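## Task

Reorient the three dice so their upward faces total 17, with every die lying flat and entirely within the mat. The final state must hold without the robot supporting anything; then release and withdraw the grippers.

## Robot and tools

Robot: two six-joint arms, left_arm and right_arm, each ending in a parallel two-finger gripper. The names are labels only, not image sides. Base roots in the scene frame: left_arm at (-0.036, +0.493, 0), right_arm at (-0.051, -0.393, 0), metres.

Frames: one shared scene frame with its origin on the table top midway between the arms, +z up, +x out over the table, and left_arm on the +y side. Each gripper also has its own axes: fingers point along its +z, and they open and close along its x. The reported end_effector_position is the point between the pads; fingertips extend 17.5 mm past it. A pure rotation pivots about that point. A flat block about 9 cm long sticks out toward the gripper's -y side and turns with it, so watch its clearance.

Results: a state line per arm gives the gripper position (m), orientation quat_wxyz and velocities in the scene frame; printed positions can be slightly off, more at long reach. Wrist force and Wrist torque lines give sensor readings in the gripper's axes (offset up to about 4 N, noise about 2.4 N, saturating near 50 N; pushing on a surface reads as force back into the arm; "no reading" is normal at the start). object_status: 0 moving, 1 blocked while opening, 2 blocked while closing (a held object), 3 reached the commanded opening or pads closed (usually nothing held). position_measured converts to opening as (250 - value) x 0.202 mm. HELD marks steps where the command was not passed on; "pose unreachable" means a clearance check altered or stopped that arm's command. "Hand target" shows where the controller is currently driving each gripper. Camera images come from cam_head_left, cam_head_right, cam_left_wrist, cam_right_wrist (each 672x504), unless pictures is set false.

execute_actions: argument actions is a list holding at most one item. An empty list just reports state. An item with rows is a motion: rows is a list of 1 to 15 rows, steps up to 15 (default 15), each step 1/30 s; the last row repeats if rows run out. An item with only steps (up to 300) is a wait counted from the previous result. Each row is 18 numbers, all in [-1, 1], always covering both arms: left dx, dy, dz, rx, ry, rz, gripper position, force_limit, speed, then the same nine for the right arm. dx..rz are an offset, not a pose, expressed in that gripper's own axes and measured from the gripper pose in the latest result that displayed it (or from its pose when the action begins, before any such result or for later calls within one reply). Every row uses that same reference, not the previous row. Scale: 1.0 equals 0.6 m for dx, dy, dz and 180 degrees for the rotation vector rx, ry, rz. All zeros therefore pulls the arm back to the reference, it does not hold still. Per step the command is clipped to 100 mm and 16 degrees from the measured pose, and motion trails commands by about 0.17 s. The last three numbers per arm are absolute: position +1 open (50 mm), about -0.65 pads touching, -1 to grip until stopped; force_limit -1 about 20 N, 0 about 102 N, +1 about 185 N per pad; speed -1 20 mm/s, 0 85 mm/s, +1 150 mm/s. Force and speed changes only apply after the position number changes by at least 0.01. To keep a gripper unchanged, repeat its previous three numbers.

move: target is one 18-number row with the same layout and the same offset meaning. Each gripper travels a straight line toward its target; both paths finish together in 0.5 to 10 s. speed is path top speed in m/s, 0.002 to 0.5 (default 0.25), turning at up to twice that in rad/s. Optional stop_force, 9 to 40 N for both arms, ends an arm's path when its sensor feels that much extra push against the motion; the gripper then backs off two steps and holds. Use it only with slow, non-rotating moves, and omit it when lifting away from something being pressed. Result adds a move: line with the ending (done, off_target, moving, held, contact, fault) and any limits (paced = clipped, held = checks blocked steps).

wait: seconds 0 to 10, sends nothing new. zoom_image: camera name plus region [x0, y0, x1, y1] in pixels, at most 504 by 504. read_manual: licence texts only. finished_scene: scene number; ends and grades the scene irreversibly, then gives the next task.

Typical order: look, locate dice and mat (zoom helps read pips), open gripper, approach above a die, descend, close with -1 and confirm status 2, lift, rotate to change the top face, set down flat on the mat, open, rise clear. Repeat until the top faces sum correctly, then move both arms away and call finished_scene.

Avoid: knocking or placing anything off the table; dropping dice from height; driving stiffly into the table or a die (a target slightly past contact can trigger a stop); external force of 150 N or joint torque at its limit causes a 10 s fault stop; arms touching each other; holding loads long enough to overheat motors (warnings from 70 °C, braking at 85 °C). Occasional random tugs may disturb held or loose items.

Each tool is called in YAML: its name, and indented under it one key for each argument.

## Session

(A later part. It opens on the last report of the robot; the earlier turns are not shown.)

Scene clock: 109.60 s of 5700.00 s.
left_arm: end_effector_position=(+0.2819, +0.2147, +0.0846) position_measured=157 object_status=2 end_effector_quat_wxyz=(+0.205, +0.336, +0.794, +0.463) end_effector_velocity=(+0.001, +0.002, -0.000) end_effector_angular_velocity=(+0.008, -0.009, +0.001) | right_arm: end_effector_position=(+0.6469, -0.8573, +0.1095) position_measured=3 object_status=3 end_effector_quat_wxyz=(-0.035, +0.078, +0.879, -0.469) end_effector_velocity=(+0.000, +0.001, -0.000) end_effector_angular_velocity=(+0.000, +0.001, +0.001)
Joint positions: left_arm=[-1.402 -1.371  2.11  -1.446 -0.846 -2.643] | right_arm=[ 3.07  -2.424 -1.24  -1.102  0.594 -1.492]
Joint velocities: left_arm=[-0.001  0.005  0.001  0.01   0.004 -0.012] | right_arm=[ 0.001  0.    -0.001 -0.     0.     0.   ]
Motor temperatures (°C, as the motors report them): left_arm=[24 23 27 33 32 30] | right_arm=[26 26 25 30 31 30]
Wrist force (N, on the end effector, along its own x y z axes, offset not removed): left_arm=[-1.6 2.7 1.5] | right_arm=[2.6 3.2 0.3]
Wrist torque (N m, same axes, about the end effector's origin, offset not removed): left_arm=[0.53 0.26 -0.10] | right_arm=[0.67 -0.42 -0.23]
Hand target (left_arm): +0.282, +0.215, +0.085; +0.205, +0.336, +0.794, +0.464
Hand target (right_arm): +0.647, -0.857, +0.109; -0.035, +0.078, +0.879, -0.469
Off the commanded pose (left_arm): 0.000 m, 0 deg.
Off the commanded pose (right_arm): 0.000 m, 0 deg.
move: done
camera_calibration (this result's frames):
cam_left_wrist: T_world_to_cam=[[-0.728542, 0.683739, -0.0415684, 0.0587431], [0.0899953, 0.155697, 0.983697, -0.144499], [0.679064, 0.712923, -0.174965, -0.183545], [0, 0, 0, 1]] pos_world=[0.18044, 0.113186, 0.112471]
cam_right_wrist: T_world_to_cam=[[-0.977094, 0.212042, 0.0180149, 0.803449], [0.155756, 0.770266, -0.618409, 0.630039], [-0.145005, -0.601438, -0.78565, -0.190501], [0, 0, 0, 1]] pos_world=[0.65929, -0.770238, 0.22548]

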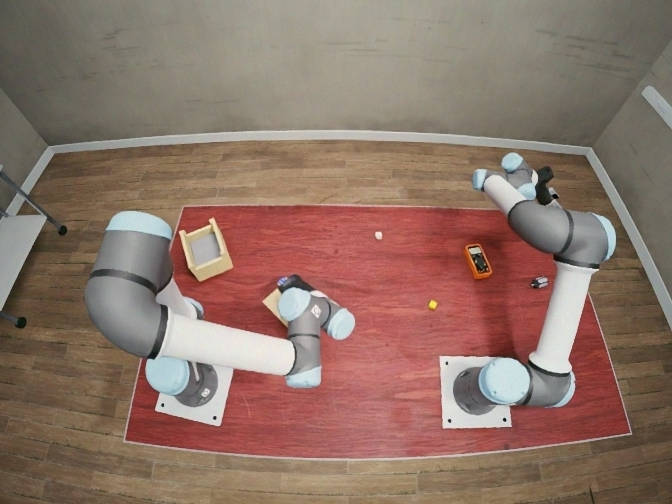

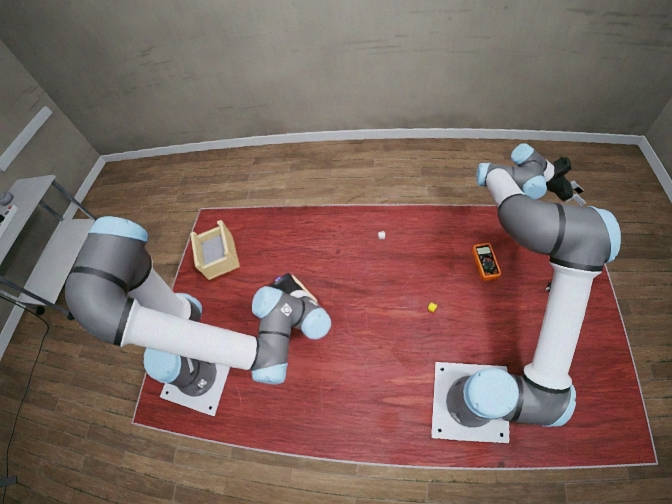

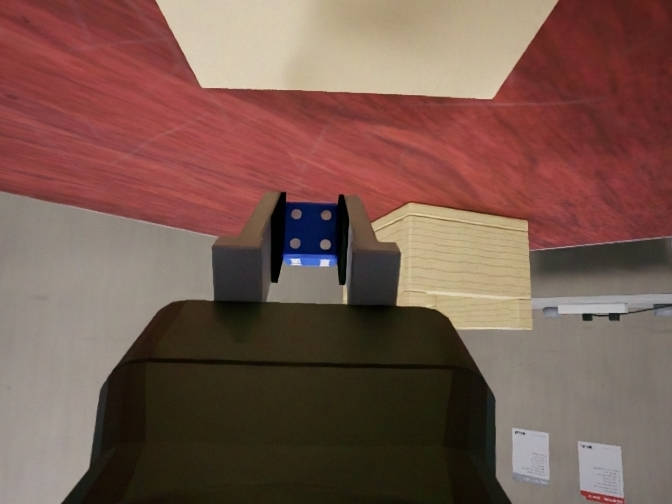

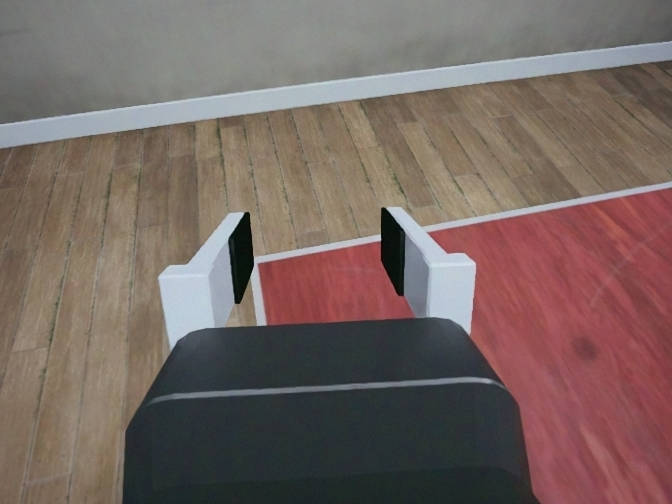

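move:
  target: [0,-0.081,0.026,0,0,0,-1,-0.5,0,0,0,0,0,0,0,1,0,0]
  speed: 0.08

move:
  target: [0,-0.029,0.016,0,0,0,-1,-0.5,0,0,0,0,0,0,0,1,0,0]
  speed: 0.004
  stop_force: 9

Scene clock: 122.93 s of 5700.00 s.
left_arm: end_effector_position=(+0.2752, +0.2072, +0.0348) position_measured=157 object_status=2 end_effector_quat_wxyz=(+0.205, +0.336, +0.794, +0.463) end_effector_velocity=(-0.000, -0.000, -0.002) end_effector_angular_velocity=(+0.000, +0.000, -0.000) | right_arm: end_effector_position=(+0.6469, -0.8573, +0.1095) position_measured=3 object_status=3 end_effector_quat_wxyz=(-0.035, +0.078, +0.879, -0.469) end_effector_velocity=(-0.000, -0.001, -0.000) end_effector_angular_velocity=(+0.000, -0.000, -0.001)
Joint positions: left_arm=[-1.418 -1.261  2.138 -1.576 -0.858 -2.657] | right_arm=[ 3.07  -2.424 -1.24  -1.102  0.594 -1.492]
Joint velocities: left_arm=[-0.     0.005  0.    -0.005 -0.     0.   ] | right_arm=[-0.001 -0.    -0.     0.     0.    -0.   ]
Motor temperatures (°C, as the motors report them): left_arm=[24 23 27 33 32 30] | right_arm=[26 26 25 30 31 30]
Wrist force (N, on the end effector, along its own x y z axes, offset not removed): left_arm=[-2.3 3.3 2.5] | right_arm=[0.8 1.2 -0.2]
Wrist torque (N m, same axes, about the end effector's origin, offset not removed): left_arm=[0.64 0.40 -0.11] | right_arm=[0.19 -0.16 -0.06]
Hand target (left_arm): +0.275, +0.207, +0.035; +0.205, +0.336, +0.794, +0.463
Hand target (right_arm): +0.647, -0.857, +0.109; -0.035, +0.078, +0.879, -0.469
Off the commanded pose (left_arm): 0.000 m, 0 deg.
Off the commanded pose (right_arm): 0.000 m, 0 deg.
After step 90, 9.20 s passed at rest.
move: done
camera_calibration (this result's frames):
cam_left_wrist: T_world_to_cam=[[-0.728546, 0.683733, -0.0415932, 0.0568977], [0.089954, 0.155691, 0.983702, -0.0937088], [0.679065, 0.71293, -0.174932, -0.18238], [0, 0, 0, 1]] pos_world=[0.17373, 0.105711, 0.0626438]
cam_right_wrist: T_world_to_cam=[[-0.977094, 0.212042, 0.0180151, 0.803449], [0.155756, 0.770266, -0.618409, 0.630039], [-0.145005, -0.601438, -0.78565, -0.190501], [0, 0, 0, 1]] pos_world=[0.65929, -0.770238, 0.22548]

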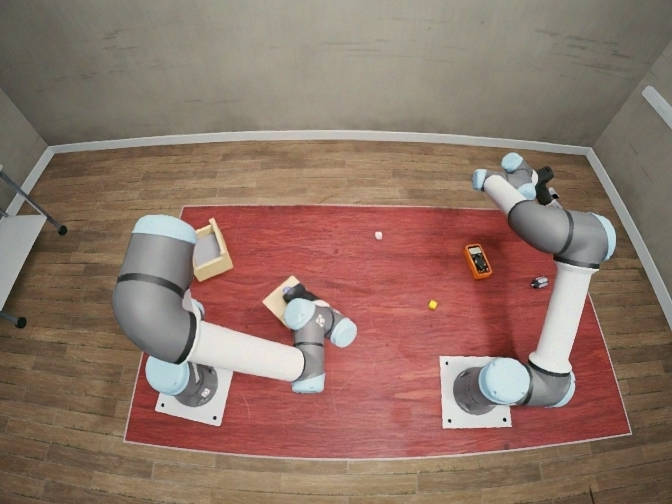

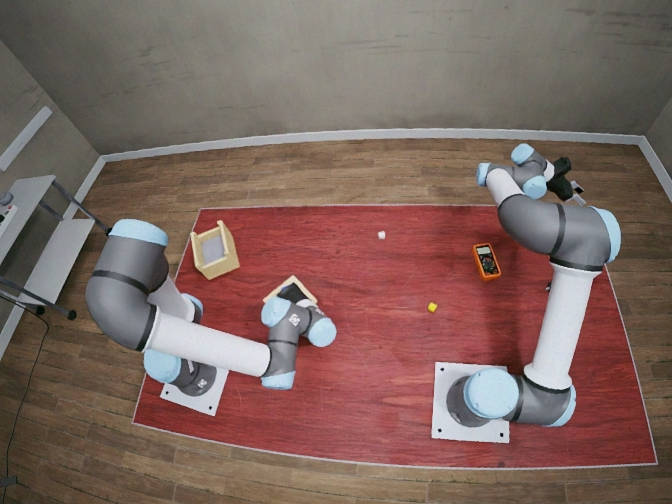

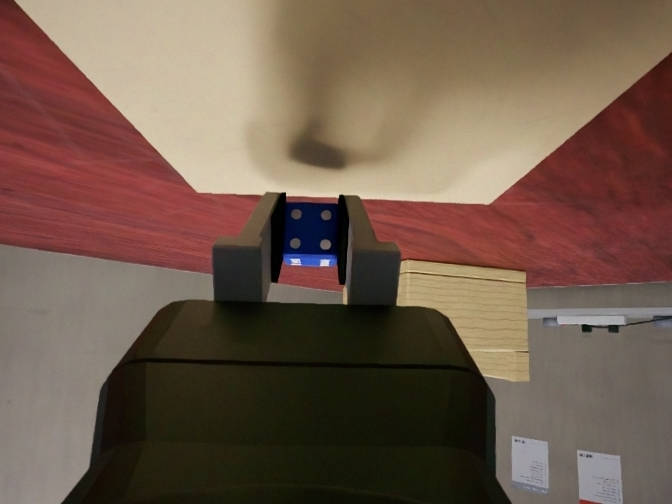

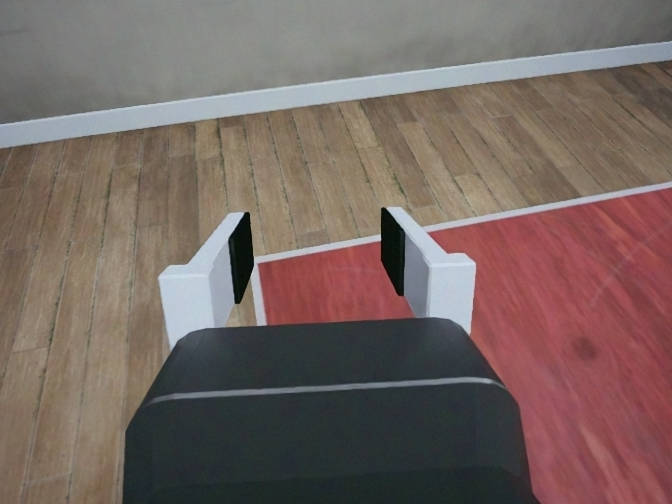

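Scene clock: 126.70 s of 5700.00 s.
left_arm: end_effector_position=(+0.2753, +0.2071, +0.0212) position_measured=157 object_status=2 end_effector_quat_wxyz=(+0.205, +0.336, +0.794, +0.463) end_effector_velocity=(-0.000, +0.001, +0.001) end_effector_angular_velocity=(+0.004, +0.001, -0.000) | right_arm: end_effector_position=(+0.6469, -0.8573, +0.1095) position_measured=3 object_status=3 end_effector_quat_wxyz=(-0.035, +0.078, +0.879, -0.469) end_effector_velocity=(+0.001, +0.001, -0.000) end_effector_angular_velocity=(+0.000, +0.000, +0.002)
Joint positions: left_arm=[-1.418 -1.231  2.147 -1.615 -0.858 -2.656] | right_arm=[ 3.07  -2.424 -1.24  -1.102  0.594 -1.492]
Joint velocities: left_arm=[ 0.    -0.002  0.     0.006 -0.     0.001] | right_arm=[ 0.002  0.    -0.     0.     0.    -0.   ]
Motor temperatures (°C, as the motors report them): left_arm=[24 23 27 33 32 30] | right_arm=[26 26 25 30 31 30]
Wrist force (N, on the end effector, along its own x y z axes, offset not removed): left_arm=[-1.0 14.1 -7.0] | right_arm=[0.6 1.0 0.7]
Wrist torque (N m, same axes, about the end effector's origin, offset not removed): left_arm=[0.52 0.47 -0.05] | right_arm=[0.22 -0.22 -0.27]
Hand target (left_arm): +0.275, +0.207, +0.021; +0.205, +0.336, +0.794, +0.463
Hand target (right_arm): +0.647, -0.857, +0.109; -0.035, +0.078, +0.879, -0.469
Off the commanded pose (left_arm): 0.006 m, 0 deg.
Off the commanded pose (right_arm): 0.000 m, 0 deg.
move: contact (left_arm)
camera_calibration (this result's frames):
cam_left_wrist: T_world_to_cam=[[-0.728476, 0.683808, -0.041583, 0.0564979], [0.089903, 0.155597, 0.983721, -0.0803736], [0.679147, 0.712879, -0.174825, -0.184728], [0, 0, 0, 1]] pos_world=[0.17384, 0.105561, 0.0491196]
cam_right_wrist: T_world_to_cam=[[-0.977094, 0.212042, 0.0180151, 0.803449], [0.155756, 0.770267, -0.618409, 0.630039], [-0.145005, -0.601438, -0.78565, -0.190501], [0, 0, 0, 1]] pos_world=[0.65929, -0.770238, 0.22548]

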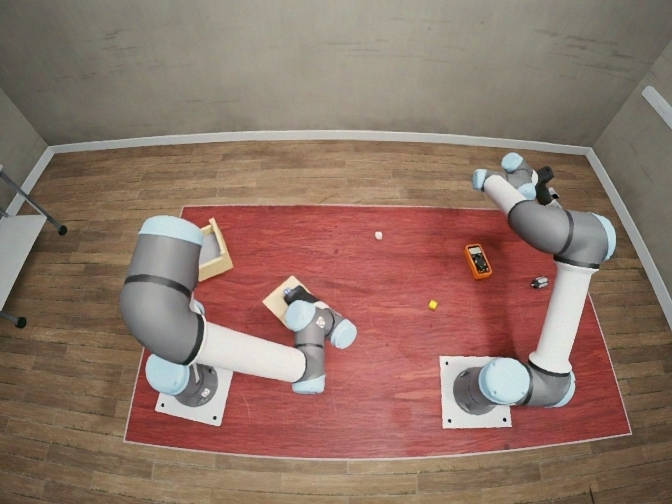

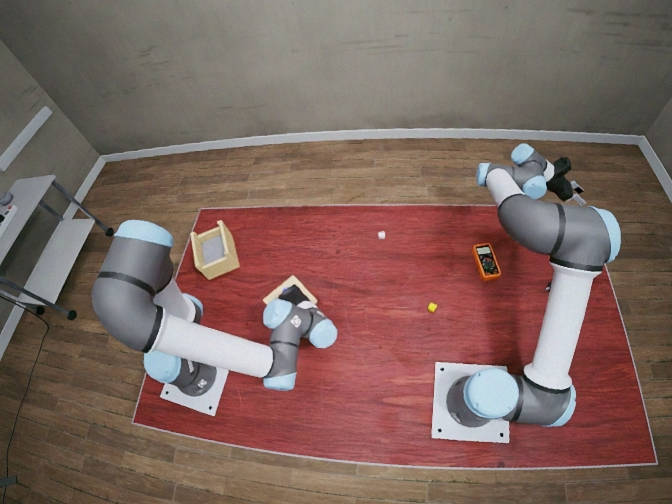

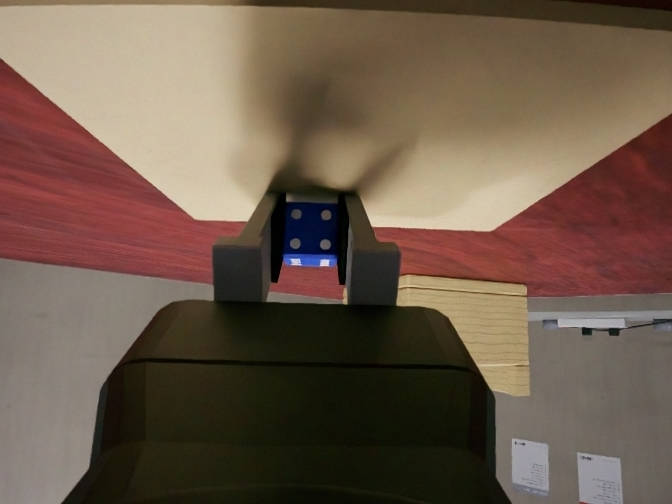

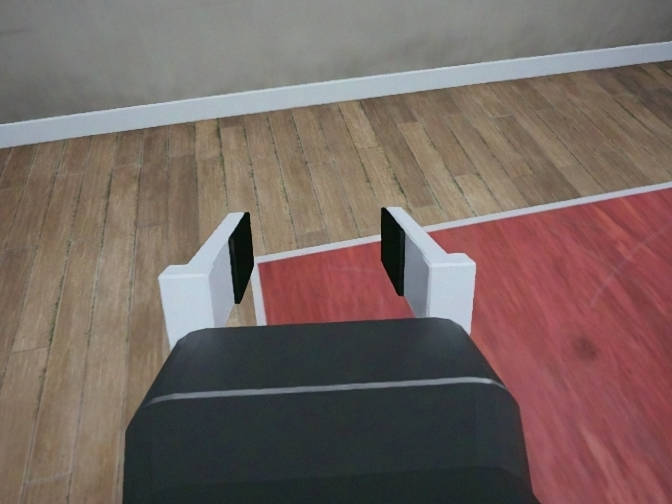

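move:
  target: [0,0.0008,-0.0004,0,0,0,1,-0.5,-0.6,0,0,0,0,0,0,1,0,0]
  speed: 0.01

move:
  target: [0,0.06,-0.034,0,0,0,1,-0.5,0,0,0,0,0,0,0,1,0,0]
  speed: 0.08

move:
  target: [0,0.1,-0.057,0.43,0,0,1,-0.5,0,0,0,0,0,0,0,1,0,0]

Scene clock: 134.90 s of 5700.00 s.
left_arm: end_effector_position=(+0.2753, +0.2071, +0.0218) position_measured=3 object_status=3 end_effector_quat_wxyz=(+0.205, +0.336, +0.794, +0.463) end_effector_velocity=(-0.000, -0.000, -0.000) end_effector_angular_velocity=(+0.000, -0.000, -0.000) | right_arm: end_effector_position=(+0.6469, -0.8573, +0.1095) position_measured=3 object_status=3 end_effector_quat_wxyz=(-0.035, +0.078, +0.879, -0.469) end_effector_velocity=(-0.000, -0.000, -0.001) end_effector_angular_velocity=(+0.001, +0.001, -0.000)
Joint positions: left_arm=[-1.418 -1.232  2.147 -1.613 -0.858 -2.656] | right_arm=[ 3.07  -2.424 -1.24  -1.102  0.594 -1.492]
Joint velocities: left_arm=[-0.001  0.    -0.    -0.    -0.    -0.   ] | right_arm=[-0.    -0.001  0.    -0.     0.     0.   ]
Motor temperatures (°C, as the motors report them): left_arm=[24 23 27 33 32 30] | right_arm=[26 26 25 30 31 30]
Wrist force (N, on the end effector, along its own x y z axes, offset not removed): left_arm=[-4.3 8.3 -1.2] | right_arm=[1.2 3.4 -0.7]
Wrist torque (N m, same axes, about the end effector's origin, offset not removed): left_arm=[0.61 0.57 0.04] | right_arm=[0.70 -0.19 -0.17]
Hand target (left_arm): +0.275, +0.207, +0.022; +0.205, +0.336, +0.794, +0.463
Hand target (right_arm): +0.647, -0.857, +0.109; -0.035, +0.078, +0.879, -0.469
Off the commanded pose (left_arm): 0.000 m, 0 deg.
Off the commanded pose (right_arm): 0.000 m, 0 deg.
After step 90, 4.27 s passed at rest.
move: done
camera_calibration (this result's frames):
cam_left_wrist: T_world_to_cam=[[-0.728525, 0.683757, -0.0415693, 0.0565187], [0.0899258, 0.155619, 0.983715, -0.0809064], [0.679092, 0.712923, -0.17486, -0.184648], [0, 0, 0, 1]] pos_world=[0.173844, 0.105586, 0.0496507]
cam_right_wrist: T_world_to_cam=[[-0.977094, 0.212042, 0.0180149, 0.803449], [0.155756, 0.770267, -0.618409, 0.630039], [-0.145005, -0.601438, -0.78565, -0.190501], [0, 0, 0, 1]] pos_world=[0.65929, -0.770238, 0.22548]

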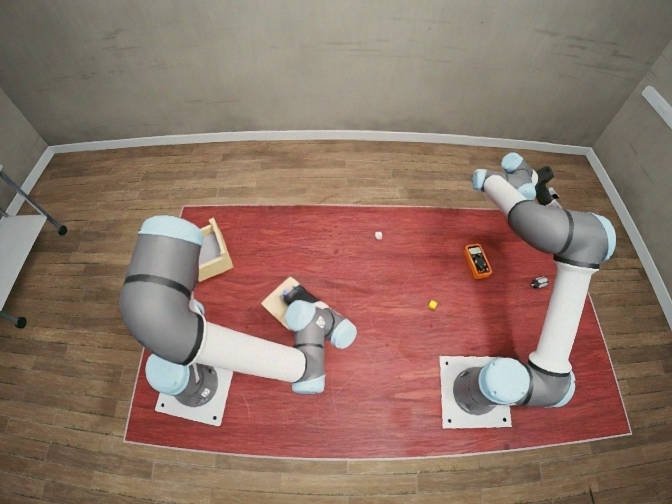

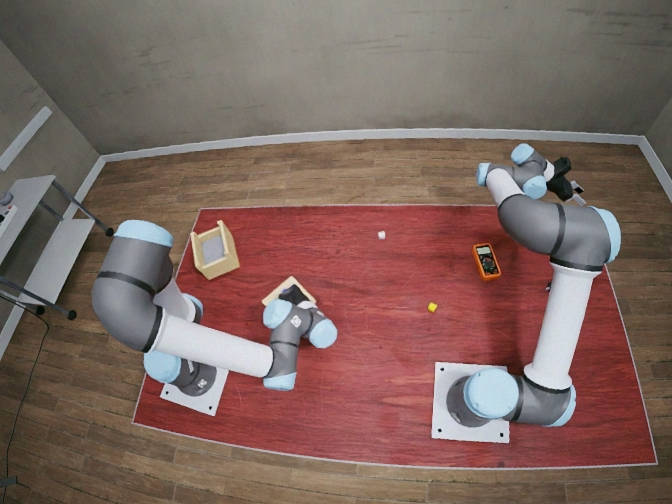

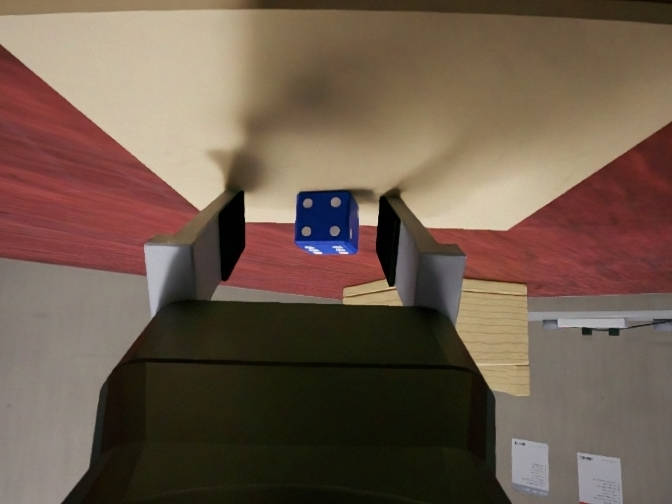

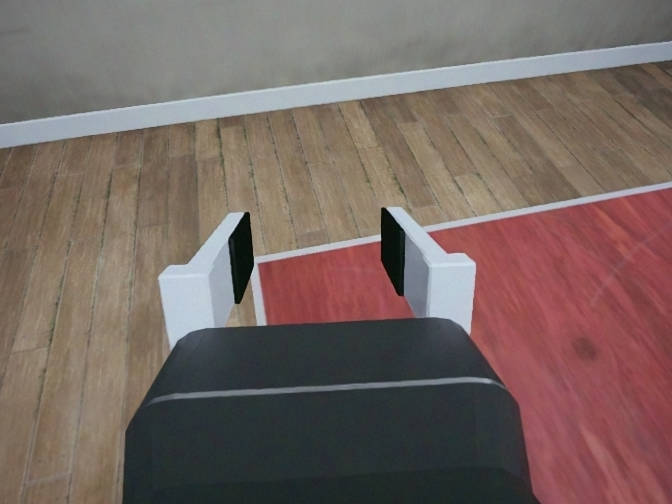

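Scene clock: 135.90 s of 5700.00 s.
left_arm: end_effector_position=(+0.2746, +0.2074, +0.0629) position_measured=3 object_status=3 end_effector_quat_wxyz=(+0.205, +0.336, +0.794, +0.463) end_effector_velocity=(-0.000, +0.000, +0.002) end_effector_angular_velocity=(+0.001, -0.000, +0.000) | right_arm: end_effector_position=(+0.6469, -0.8573, +0.1095) position_measured=3 object_status=3 end_effector_quat_wxyz=(-0.035, +0.078, +0.879, -0.469) end_effector_velocity=(+0.000, +0.000, +0.000) end_effector_angular_velocity=(-0.000, -0.000, +0.001)
Joint positions: left_arm=[-1.419 -1.319  2.116 -1.494 -0.859 -2.658] | right_arm=[ 3.07  -2.424 -1.24  -1.102  0.594 -1.492]
Joint velocities: left_arm=[-0.    -0.003 -0.002  0.006 -0.    -0.   ] | right_arm=[ 0.001  0.    -0.     0.    -0.     0.   ]
Motor temperatures (°C, as the motors report them): left_arm=[24 23 27 33 32 30] | right_arm=[26 26 25 30 31 30]
Wrist force (N, on the end effector, along its own x y z axes, offset not removed): left_arm=[-1.7 2.1 2.1] | right_arm=[1.0 -0.4 1.1]
Wrist torque (N m, same axes, about the end effector's origin, offset not removed): left_arm=[0.38 0.32 -0.11] | right_arm=[-0.01 -0.12 -0.17]
Hand target (left_arm): +0.275, +0.207, +0.063; +0.205, +0.336, +0.794, +0.463
Hand target (right_arm): +0.647, -0.857, +0.109; -0.035, +0.078, +0.879, -0.469
Off the commanded pose (left_arm): 0.000 m, 0 deg.
Off the commanded pose (right_arm): 0.000 m, 0 deg.
move: done
camera_calibration (this result's frames):
cam_left_wrist: T_world_to_cam=[[-0.728516, 0.683766, -0.0415719, 0.0575735], [0.0899364, 0.155631, 0.983713, -0.121392], [0.679099, 0.712912, -0.174875, -0.177219], [0, 0, 0, 1]] pos_world=[0.17321, 0.105867, 0.0908175]
cam_right_wrist: T_world_to_cam=[[-0.977094, 0.212043, 0.018015, 0.803449], [0.155756, 0.770266, -0.618409, 0.630039], [-0.145005, -0.601438, -0.78565, -0.190501], [0, 0, 0, 1]] pos_world=[0.65929, -0.770238, 0.22548]

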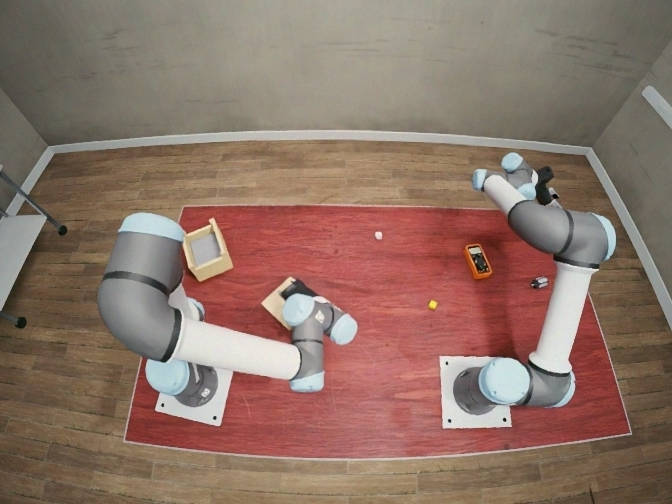

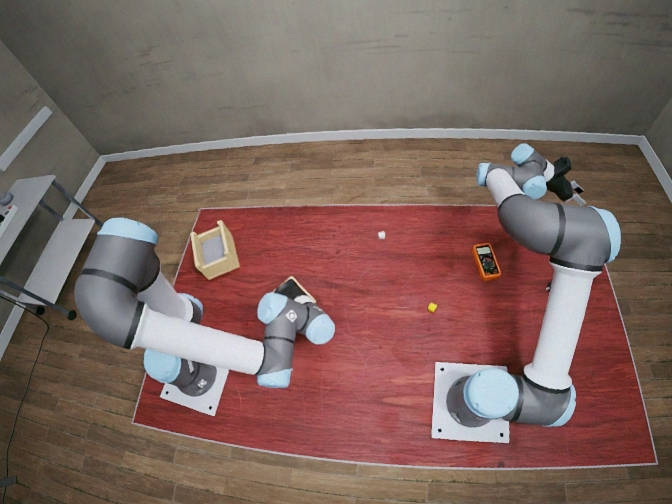

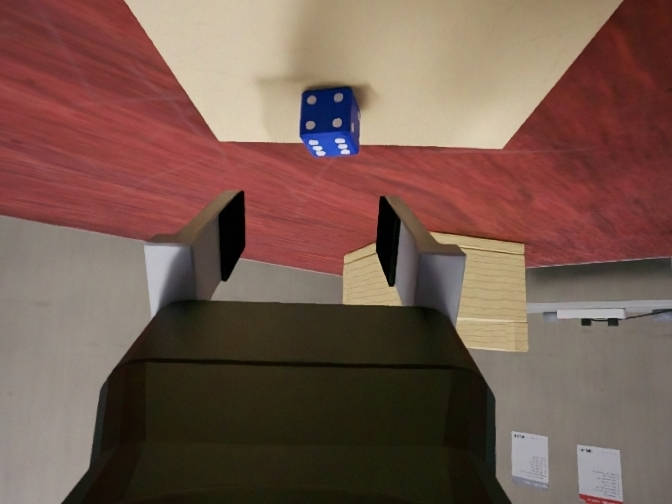

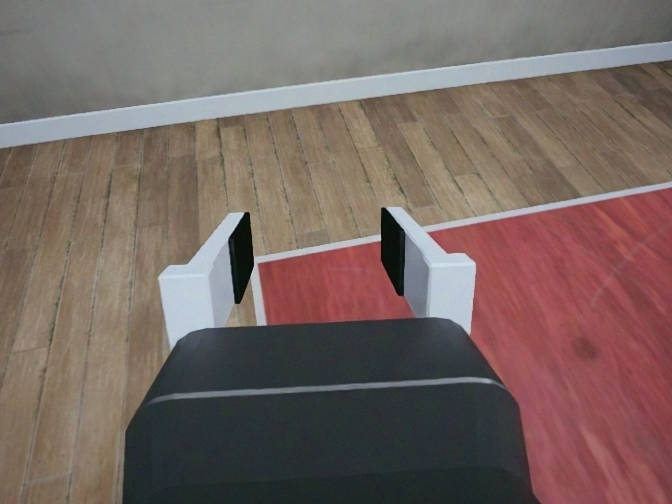

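Scene clock: 139.13 s of 5700.00 s.
left_arm: end_effector_position=(+0.2733, +0.2078, +0.1316) position_measured=3 object_status=3 end_effector_quat_wxyz=(-0.050, +0.390, +0.909, -0.135) end_effector_velocity=(-0.000, +0.000, +0.000) end_effector_angular_velocity=(-0.008, +0.012, -0.002) | right_arm: end_effector_position=(+0.6469, -0.8573, +0.1095) position_measured=3 object_status=3 end_effector_quat_wxyz=(-0.035, +0.078, +0.879, -0.469) end_effector_velocity=(-0.000, -0.000, -0.000) end_effector_angular_velocity=(-0.000, -0.000, -0.000)
Joint positions: left_arm=[-0.698 -1.62   2.164 -2.134 -1.859 -1.584] | right_arm=[ 3.07  -2.424 -1.24  -1.102  0.594 -1.492]
Joint velocities: left_arm=[ 0.008  0.005 -0.002  0.003 -0.014  0.011] | right_arm=[-0. -0.  0. -0. -0.  0.]
Motor temperatures (°C, as the motors report them): left_arm=[24 23 27 33 32 30] | right_arm=[26 26 25 30 31 30]
Wrist force (N, on the end effector, along its own x y z axes, offset not removed): left_arm=[-2.4 2.8 1.1] | right_arm=[0.5 1.0 1.9]
Wrist torque (N m, same axes, about the end effector's origin, offset not removed): left_arm=[0.54 0.44 -0.13] | right_arm=[0.16 -0.06 -0.28]
Hand target (left_arm): +0.273, +0.208, +0.132; -0.050, +0.390, +0.909, -0.135
Hand target (right_arm): +0.647, -0.857, +0.109; -0.035, +0.078, +0.879, -0.469
Off the commanded pose (left_arm): 0.000 m, 0 deg.
Off the commanded pose (right_arm): 0.000 m, 0 deg.
move: done
camera_calibration (this result's frames):
cam_left_wrist: T_world_to_cam=[[-0.71741, 0.695878, 0.0327977, 0.0438575], [0.696598, 0.715982, 0.0460585, -0.347682], [0.00856855, 0.0558896, -0.9984, 0.263566], [0, 0, 0, 1]] pos_world=[0.2714, 0.203684, 0.277719]
cam_right_wrist: T_world_to_cam=[[-0.977094, 0.212042, 0.0180147, 0.803449], [0.155756, 0.770266, -0.618409, 0.630039], [-0.145005, -0.601438, -0.78565, -0.190501], [0, 0, 0, 1]] pos_world=[0.65929, -0.770238, 0.225481]

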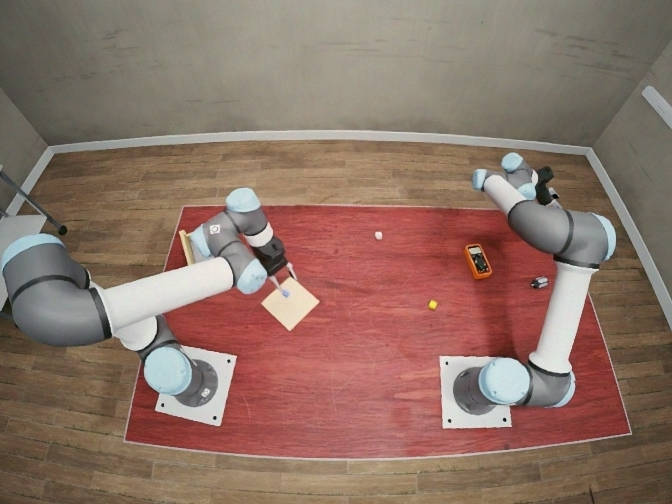

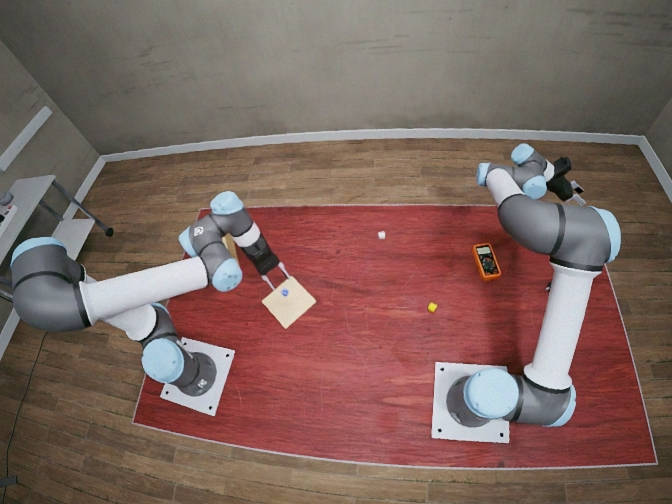

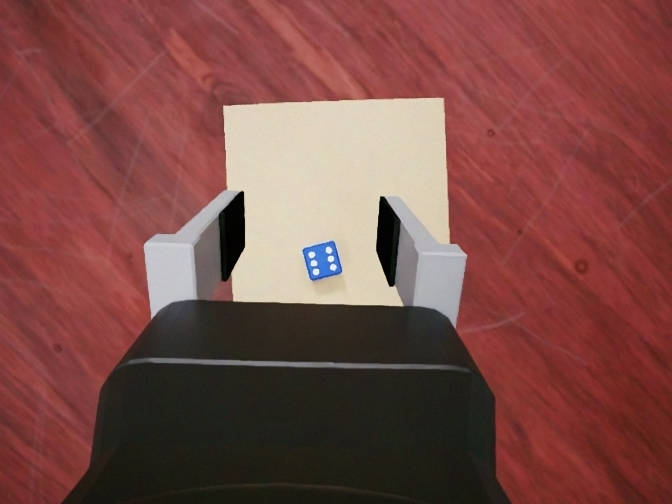

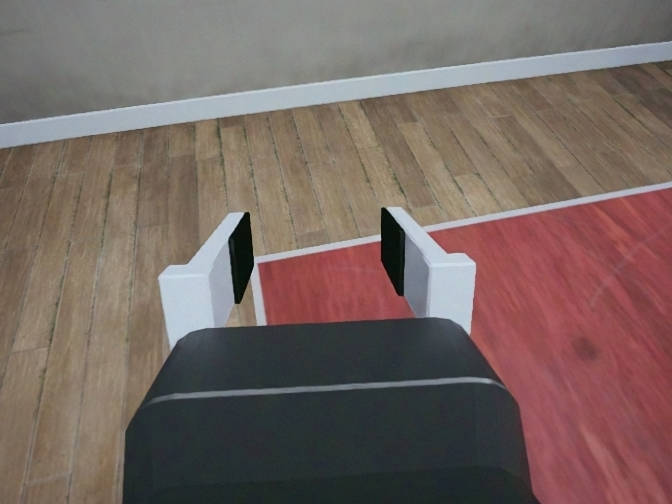

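move:
  target: [-0.548,-0.565,0.225,0,-0.021,-0.069,1,-0.5,0,0,0,0,0,0,0,1,0,0]

Scene clock: 157.37 s of 5700.00 s.
left_arm: end_effector_position=(+0.2382, -0.2811, +0.1035) position_measured=3 object_status=3 end_effector_quat_wxyz=(-0.034, +0.285, +0.947, -0.141) end_effector_velocity=(+0.001, -0.002, -0.000) end_effector_angular_velocity=(+0.002, +0.001, +0.000) | right_arm: end_effector_position=(+0.6469, -0.8573, +0.1095) position_measured=3 object_status=3 end_effector_quat_wxyz=(-0.035, +0.078, +0.879, -0.469) end_effector_velocity=(-0.000, -0.000, -0.000) end_effector_angular_velocity=(+0.000, -0.000, -0.000)
Joint positions: left_arm=[-1.179 -0.836  1.203 -2.145 -1.777 -2.311] | right_arm=[ 3.07  -2.424 -1.24  -1.102  0.594 -1.492]
Joint velocities: left_arm=[ 0.     0.006 -0.011  0.007  0.    -0.   ] | right_arm=[-0.    -0.001  0.     0.001  0.    -0.   ]
Motor temperatures (°C, as the motors report them): left_arm=[24 23 27 33 32 30] | right_arm=[26 26 25 30 31 30]
Wrist force (N, on the end effector, along its own x y z axes, offset not removed): left_arm=[-1.6 2.7 1.1] | right_arm=[2.9 2.1 -1.0]
Wrist torque (N m, same axes, about the end effector's origin, offset not removed): left_arm=[0.56 0.33 -0.17] | right_arm=[0.32 -0.50 -0.15]
Hand target (left_arm): +0.238, -0.281, +0.104; -0.034, +0.285, +0.948, -0.141
Hand target (right_arm): +0.647, -0.857, +0.109; -0.035, +0.078, +0.879, -0.469
Off the commanded pose (left_arm): 0.000 m, 0 deg.
Off the commanded pose (right_arm): 0.000 m, 0 deg.
After step 90, 12.60 s passed at rest.
move: done
camera_calibration (this result's frames):
cam_left_wrist: T_world_to_cam=[[-0.855417, 0.51702, 0.0308594, 0.342616], [0.517925, 0.854334, 0.0432202, 0.109802], [-0.00401848, 0.0529541, -0.998589, 0.265378], [0, 0, 0, 1]] pos_world=[0.237277, -0.285, 0.249685]
cam_right_wrist: T_world_to_cam=[[-0.977094, 0.212043, 0.0180149, 0.803449], [0.155756, 0.770266, -0.618409, 0.630039], [-0.145005, -0.601438, -0.78565, -0.190501], [0, 0, 0, 1]] pos_world=[0.65929, -0.770238, 0.22548]

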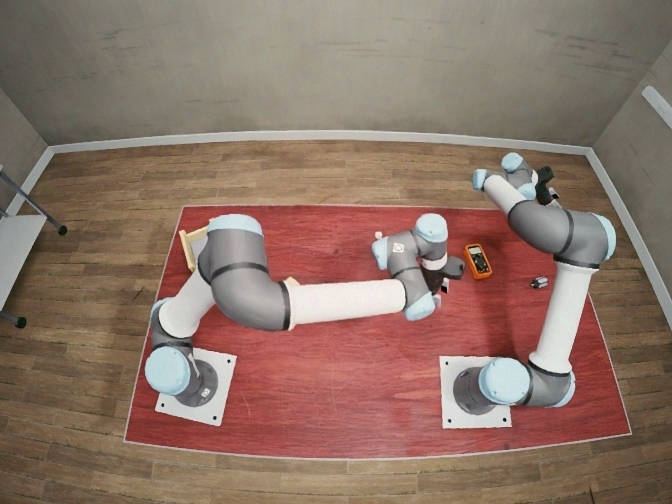

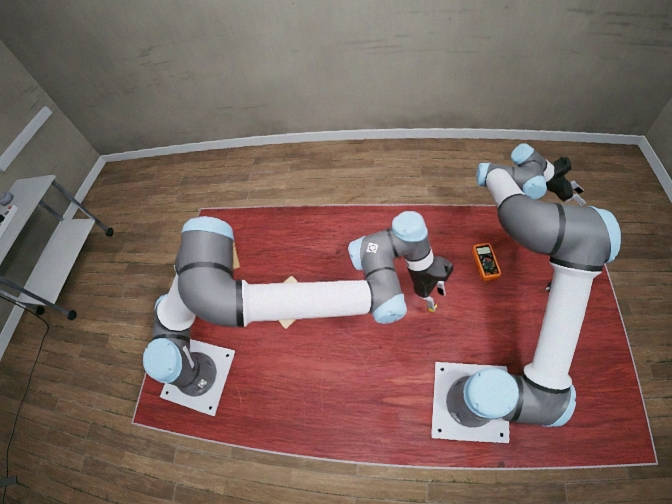

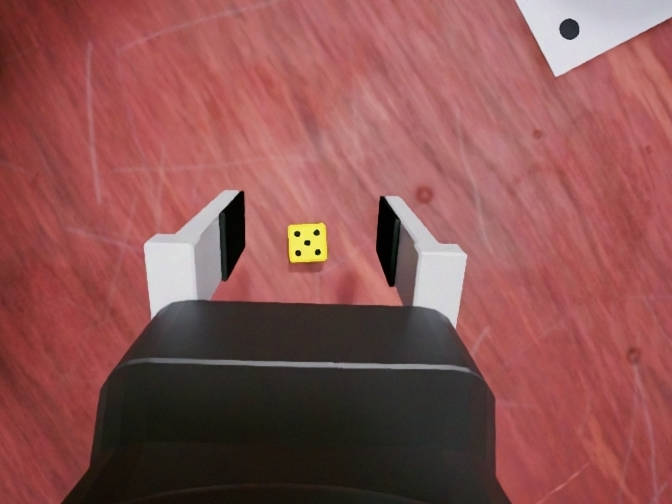

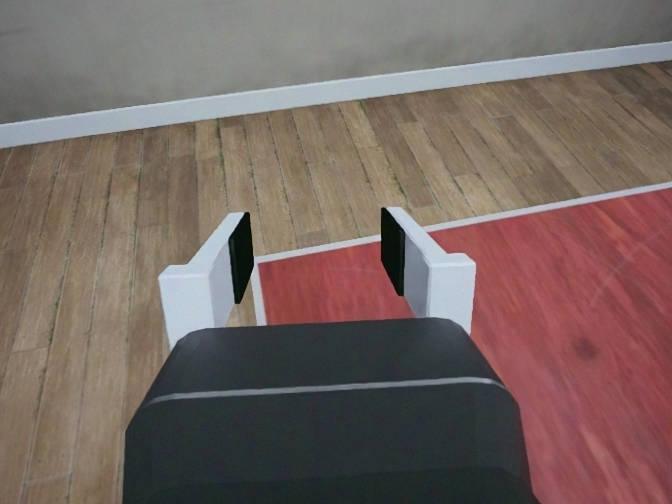

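move:
  target: [-0.0075,0.039,0.108,0,0,0,1,-0.5,0,0,0,0,0,0,0,1,0,0]
  speed: 0.1

Scene clock: 173.53 s of 5700.00 s.
left_arm: end_effector_position=(+0.2450, -0.2811, +0.0351) position_measured=3 object_status=3 end_effector_quat_wxyz=(-0.034, +0.285, +0.947, -0.141) end_effector_velocity=(+0.000, +0.000, -0.004) end_effector_angular_velocity=(+0.002, +0.001, +0.001) | right_arm: end_effector_position=(+0.6469, -0.8573, +0.1095) position_measured=3 object_status=3 end_effector_quat_wxyz=(-0.035, +0.078, +0.879, -0.469) end_effector_velocity=(-0.001, -0.002, +0.000) end_effector_angular_velocity=(+0.000, -0.001, -0.002)
Joint positions: left_arm=[-1.17  -0.758  1.252 -2.27  -1.779 -2.302] | right_arm=[ 3.07  -2.424 -1.24  -1.102  0.594 -1.492]
Joint velocities: left_arm=[ 0.001  0.005  0.001 -0.003 -0.    -0.   ] | right_arm=[-0.002  0.     0.     0.     0.    -0.   ]
Motor temperatures (°C, as the motors report them): left_arm=[24 23 27 33 32 30] | right_arm=[26 26 25 30 31 30]
Wrist force (N, on the end effector, along its own x y z axes, offset not removed): left_arm=[-2.2 2.8 2.3] | right_arm=[0.5 -0.5 -0.7]
Wrist torque (N m, same axes, about the end effector's origin, offset not removed): left_arm=[0.55 0.41 -0.09] | right_arm=[-0.11 -0.19 -0.17]
Hand target (left_arm): +0.245, -0.281, +0.035; -0.034, +0.285, +0.947, -0.141
Hand target (right_arm): +0.647, -0.857, +0.109; -0.035, +0.078, +0.879, -0.469
Off the commanded pose (left_arm): 0.000 m, 0 deg.
Off the commanded pose (right_arm): 0.000 m, 0 deg.
After step 90, 12.00 s passed at rest.
move: done
camera_calibration (this result's frames):
cam_left_wrist: T_world_to_cam=[[-0.855412, 0.517027, 0.0308878, 0.350518], [0.517933, 0.854329, 0.0432233, 0.109187], [-0.00404074, 0.0529716, -0.998588, 0.197043], [0, 0, 0, 1]] pos_world=[0.244082, -0.284947, 0.181219]
cam_right_wrist: T_world_to_cam=[[-0.977094, 0.212043, 0.0180149, 0.803449], [0.155756, 0.770266, -0.618409, 0.630039], [-0.145005, -0.601438, -0.78565, -0.190501], [0, 0, 0, 1]] pos_world=[0.65929, -0.770238, 0.22548]

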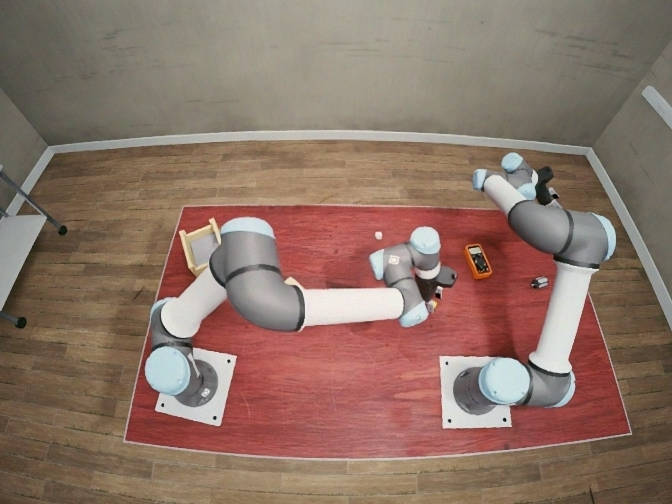

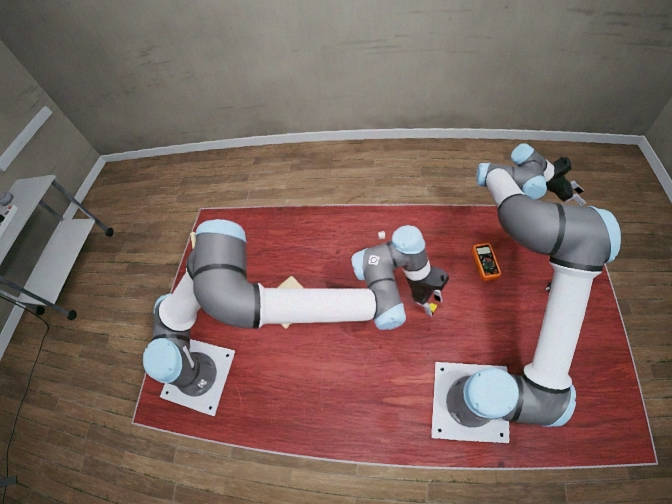

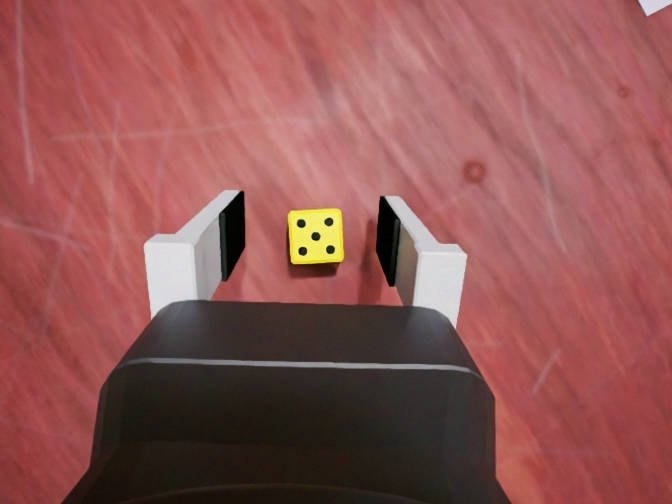

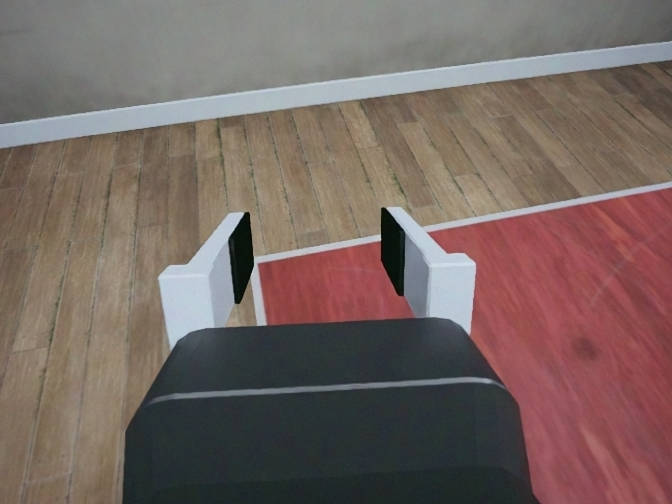

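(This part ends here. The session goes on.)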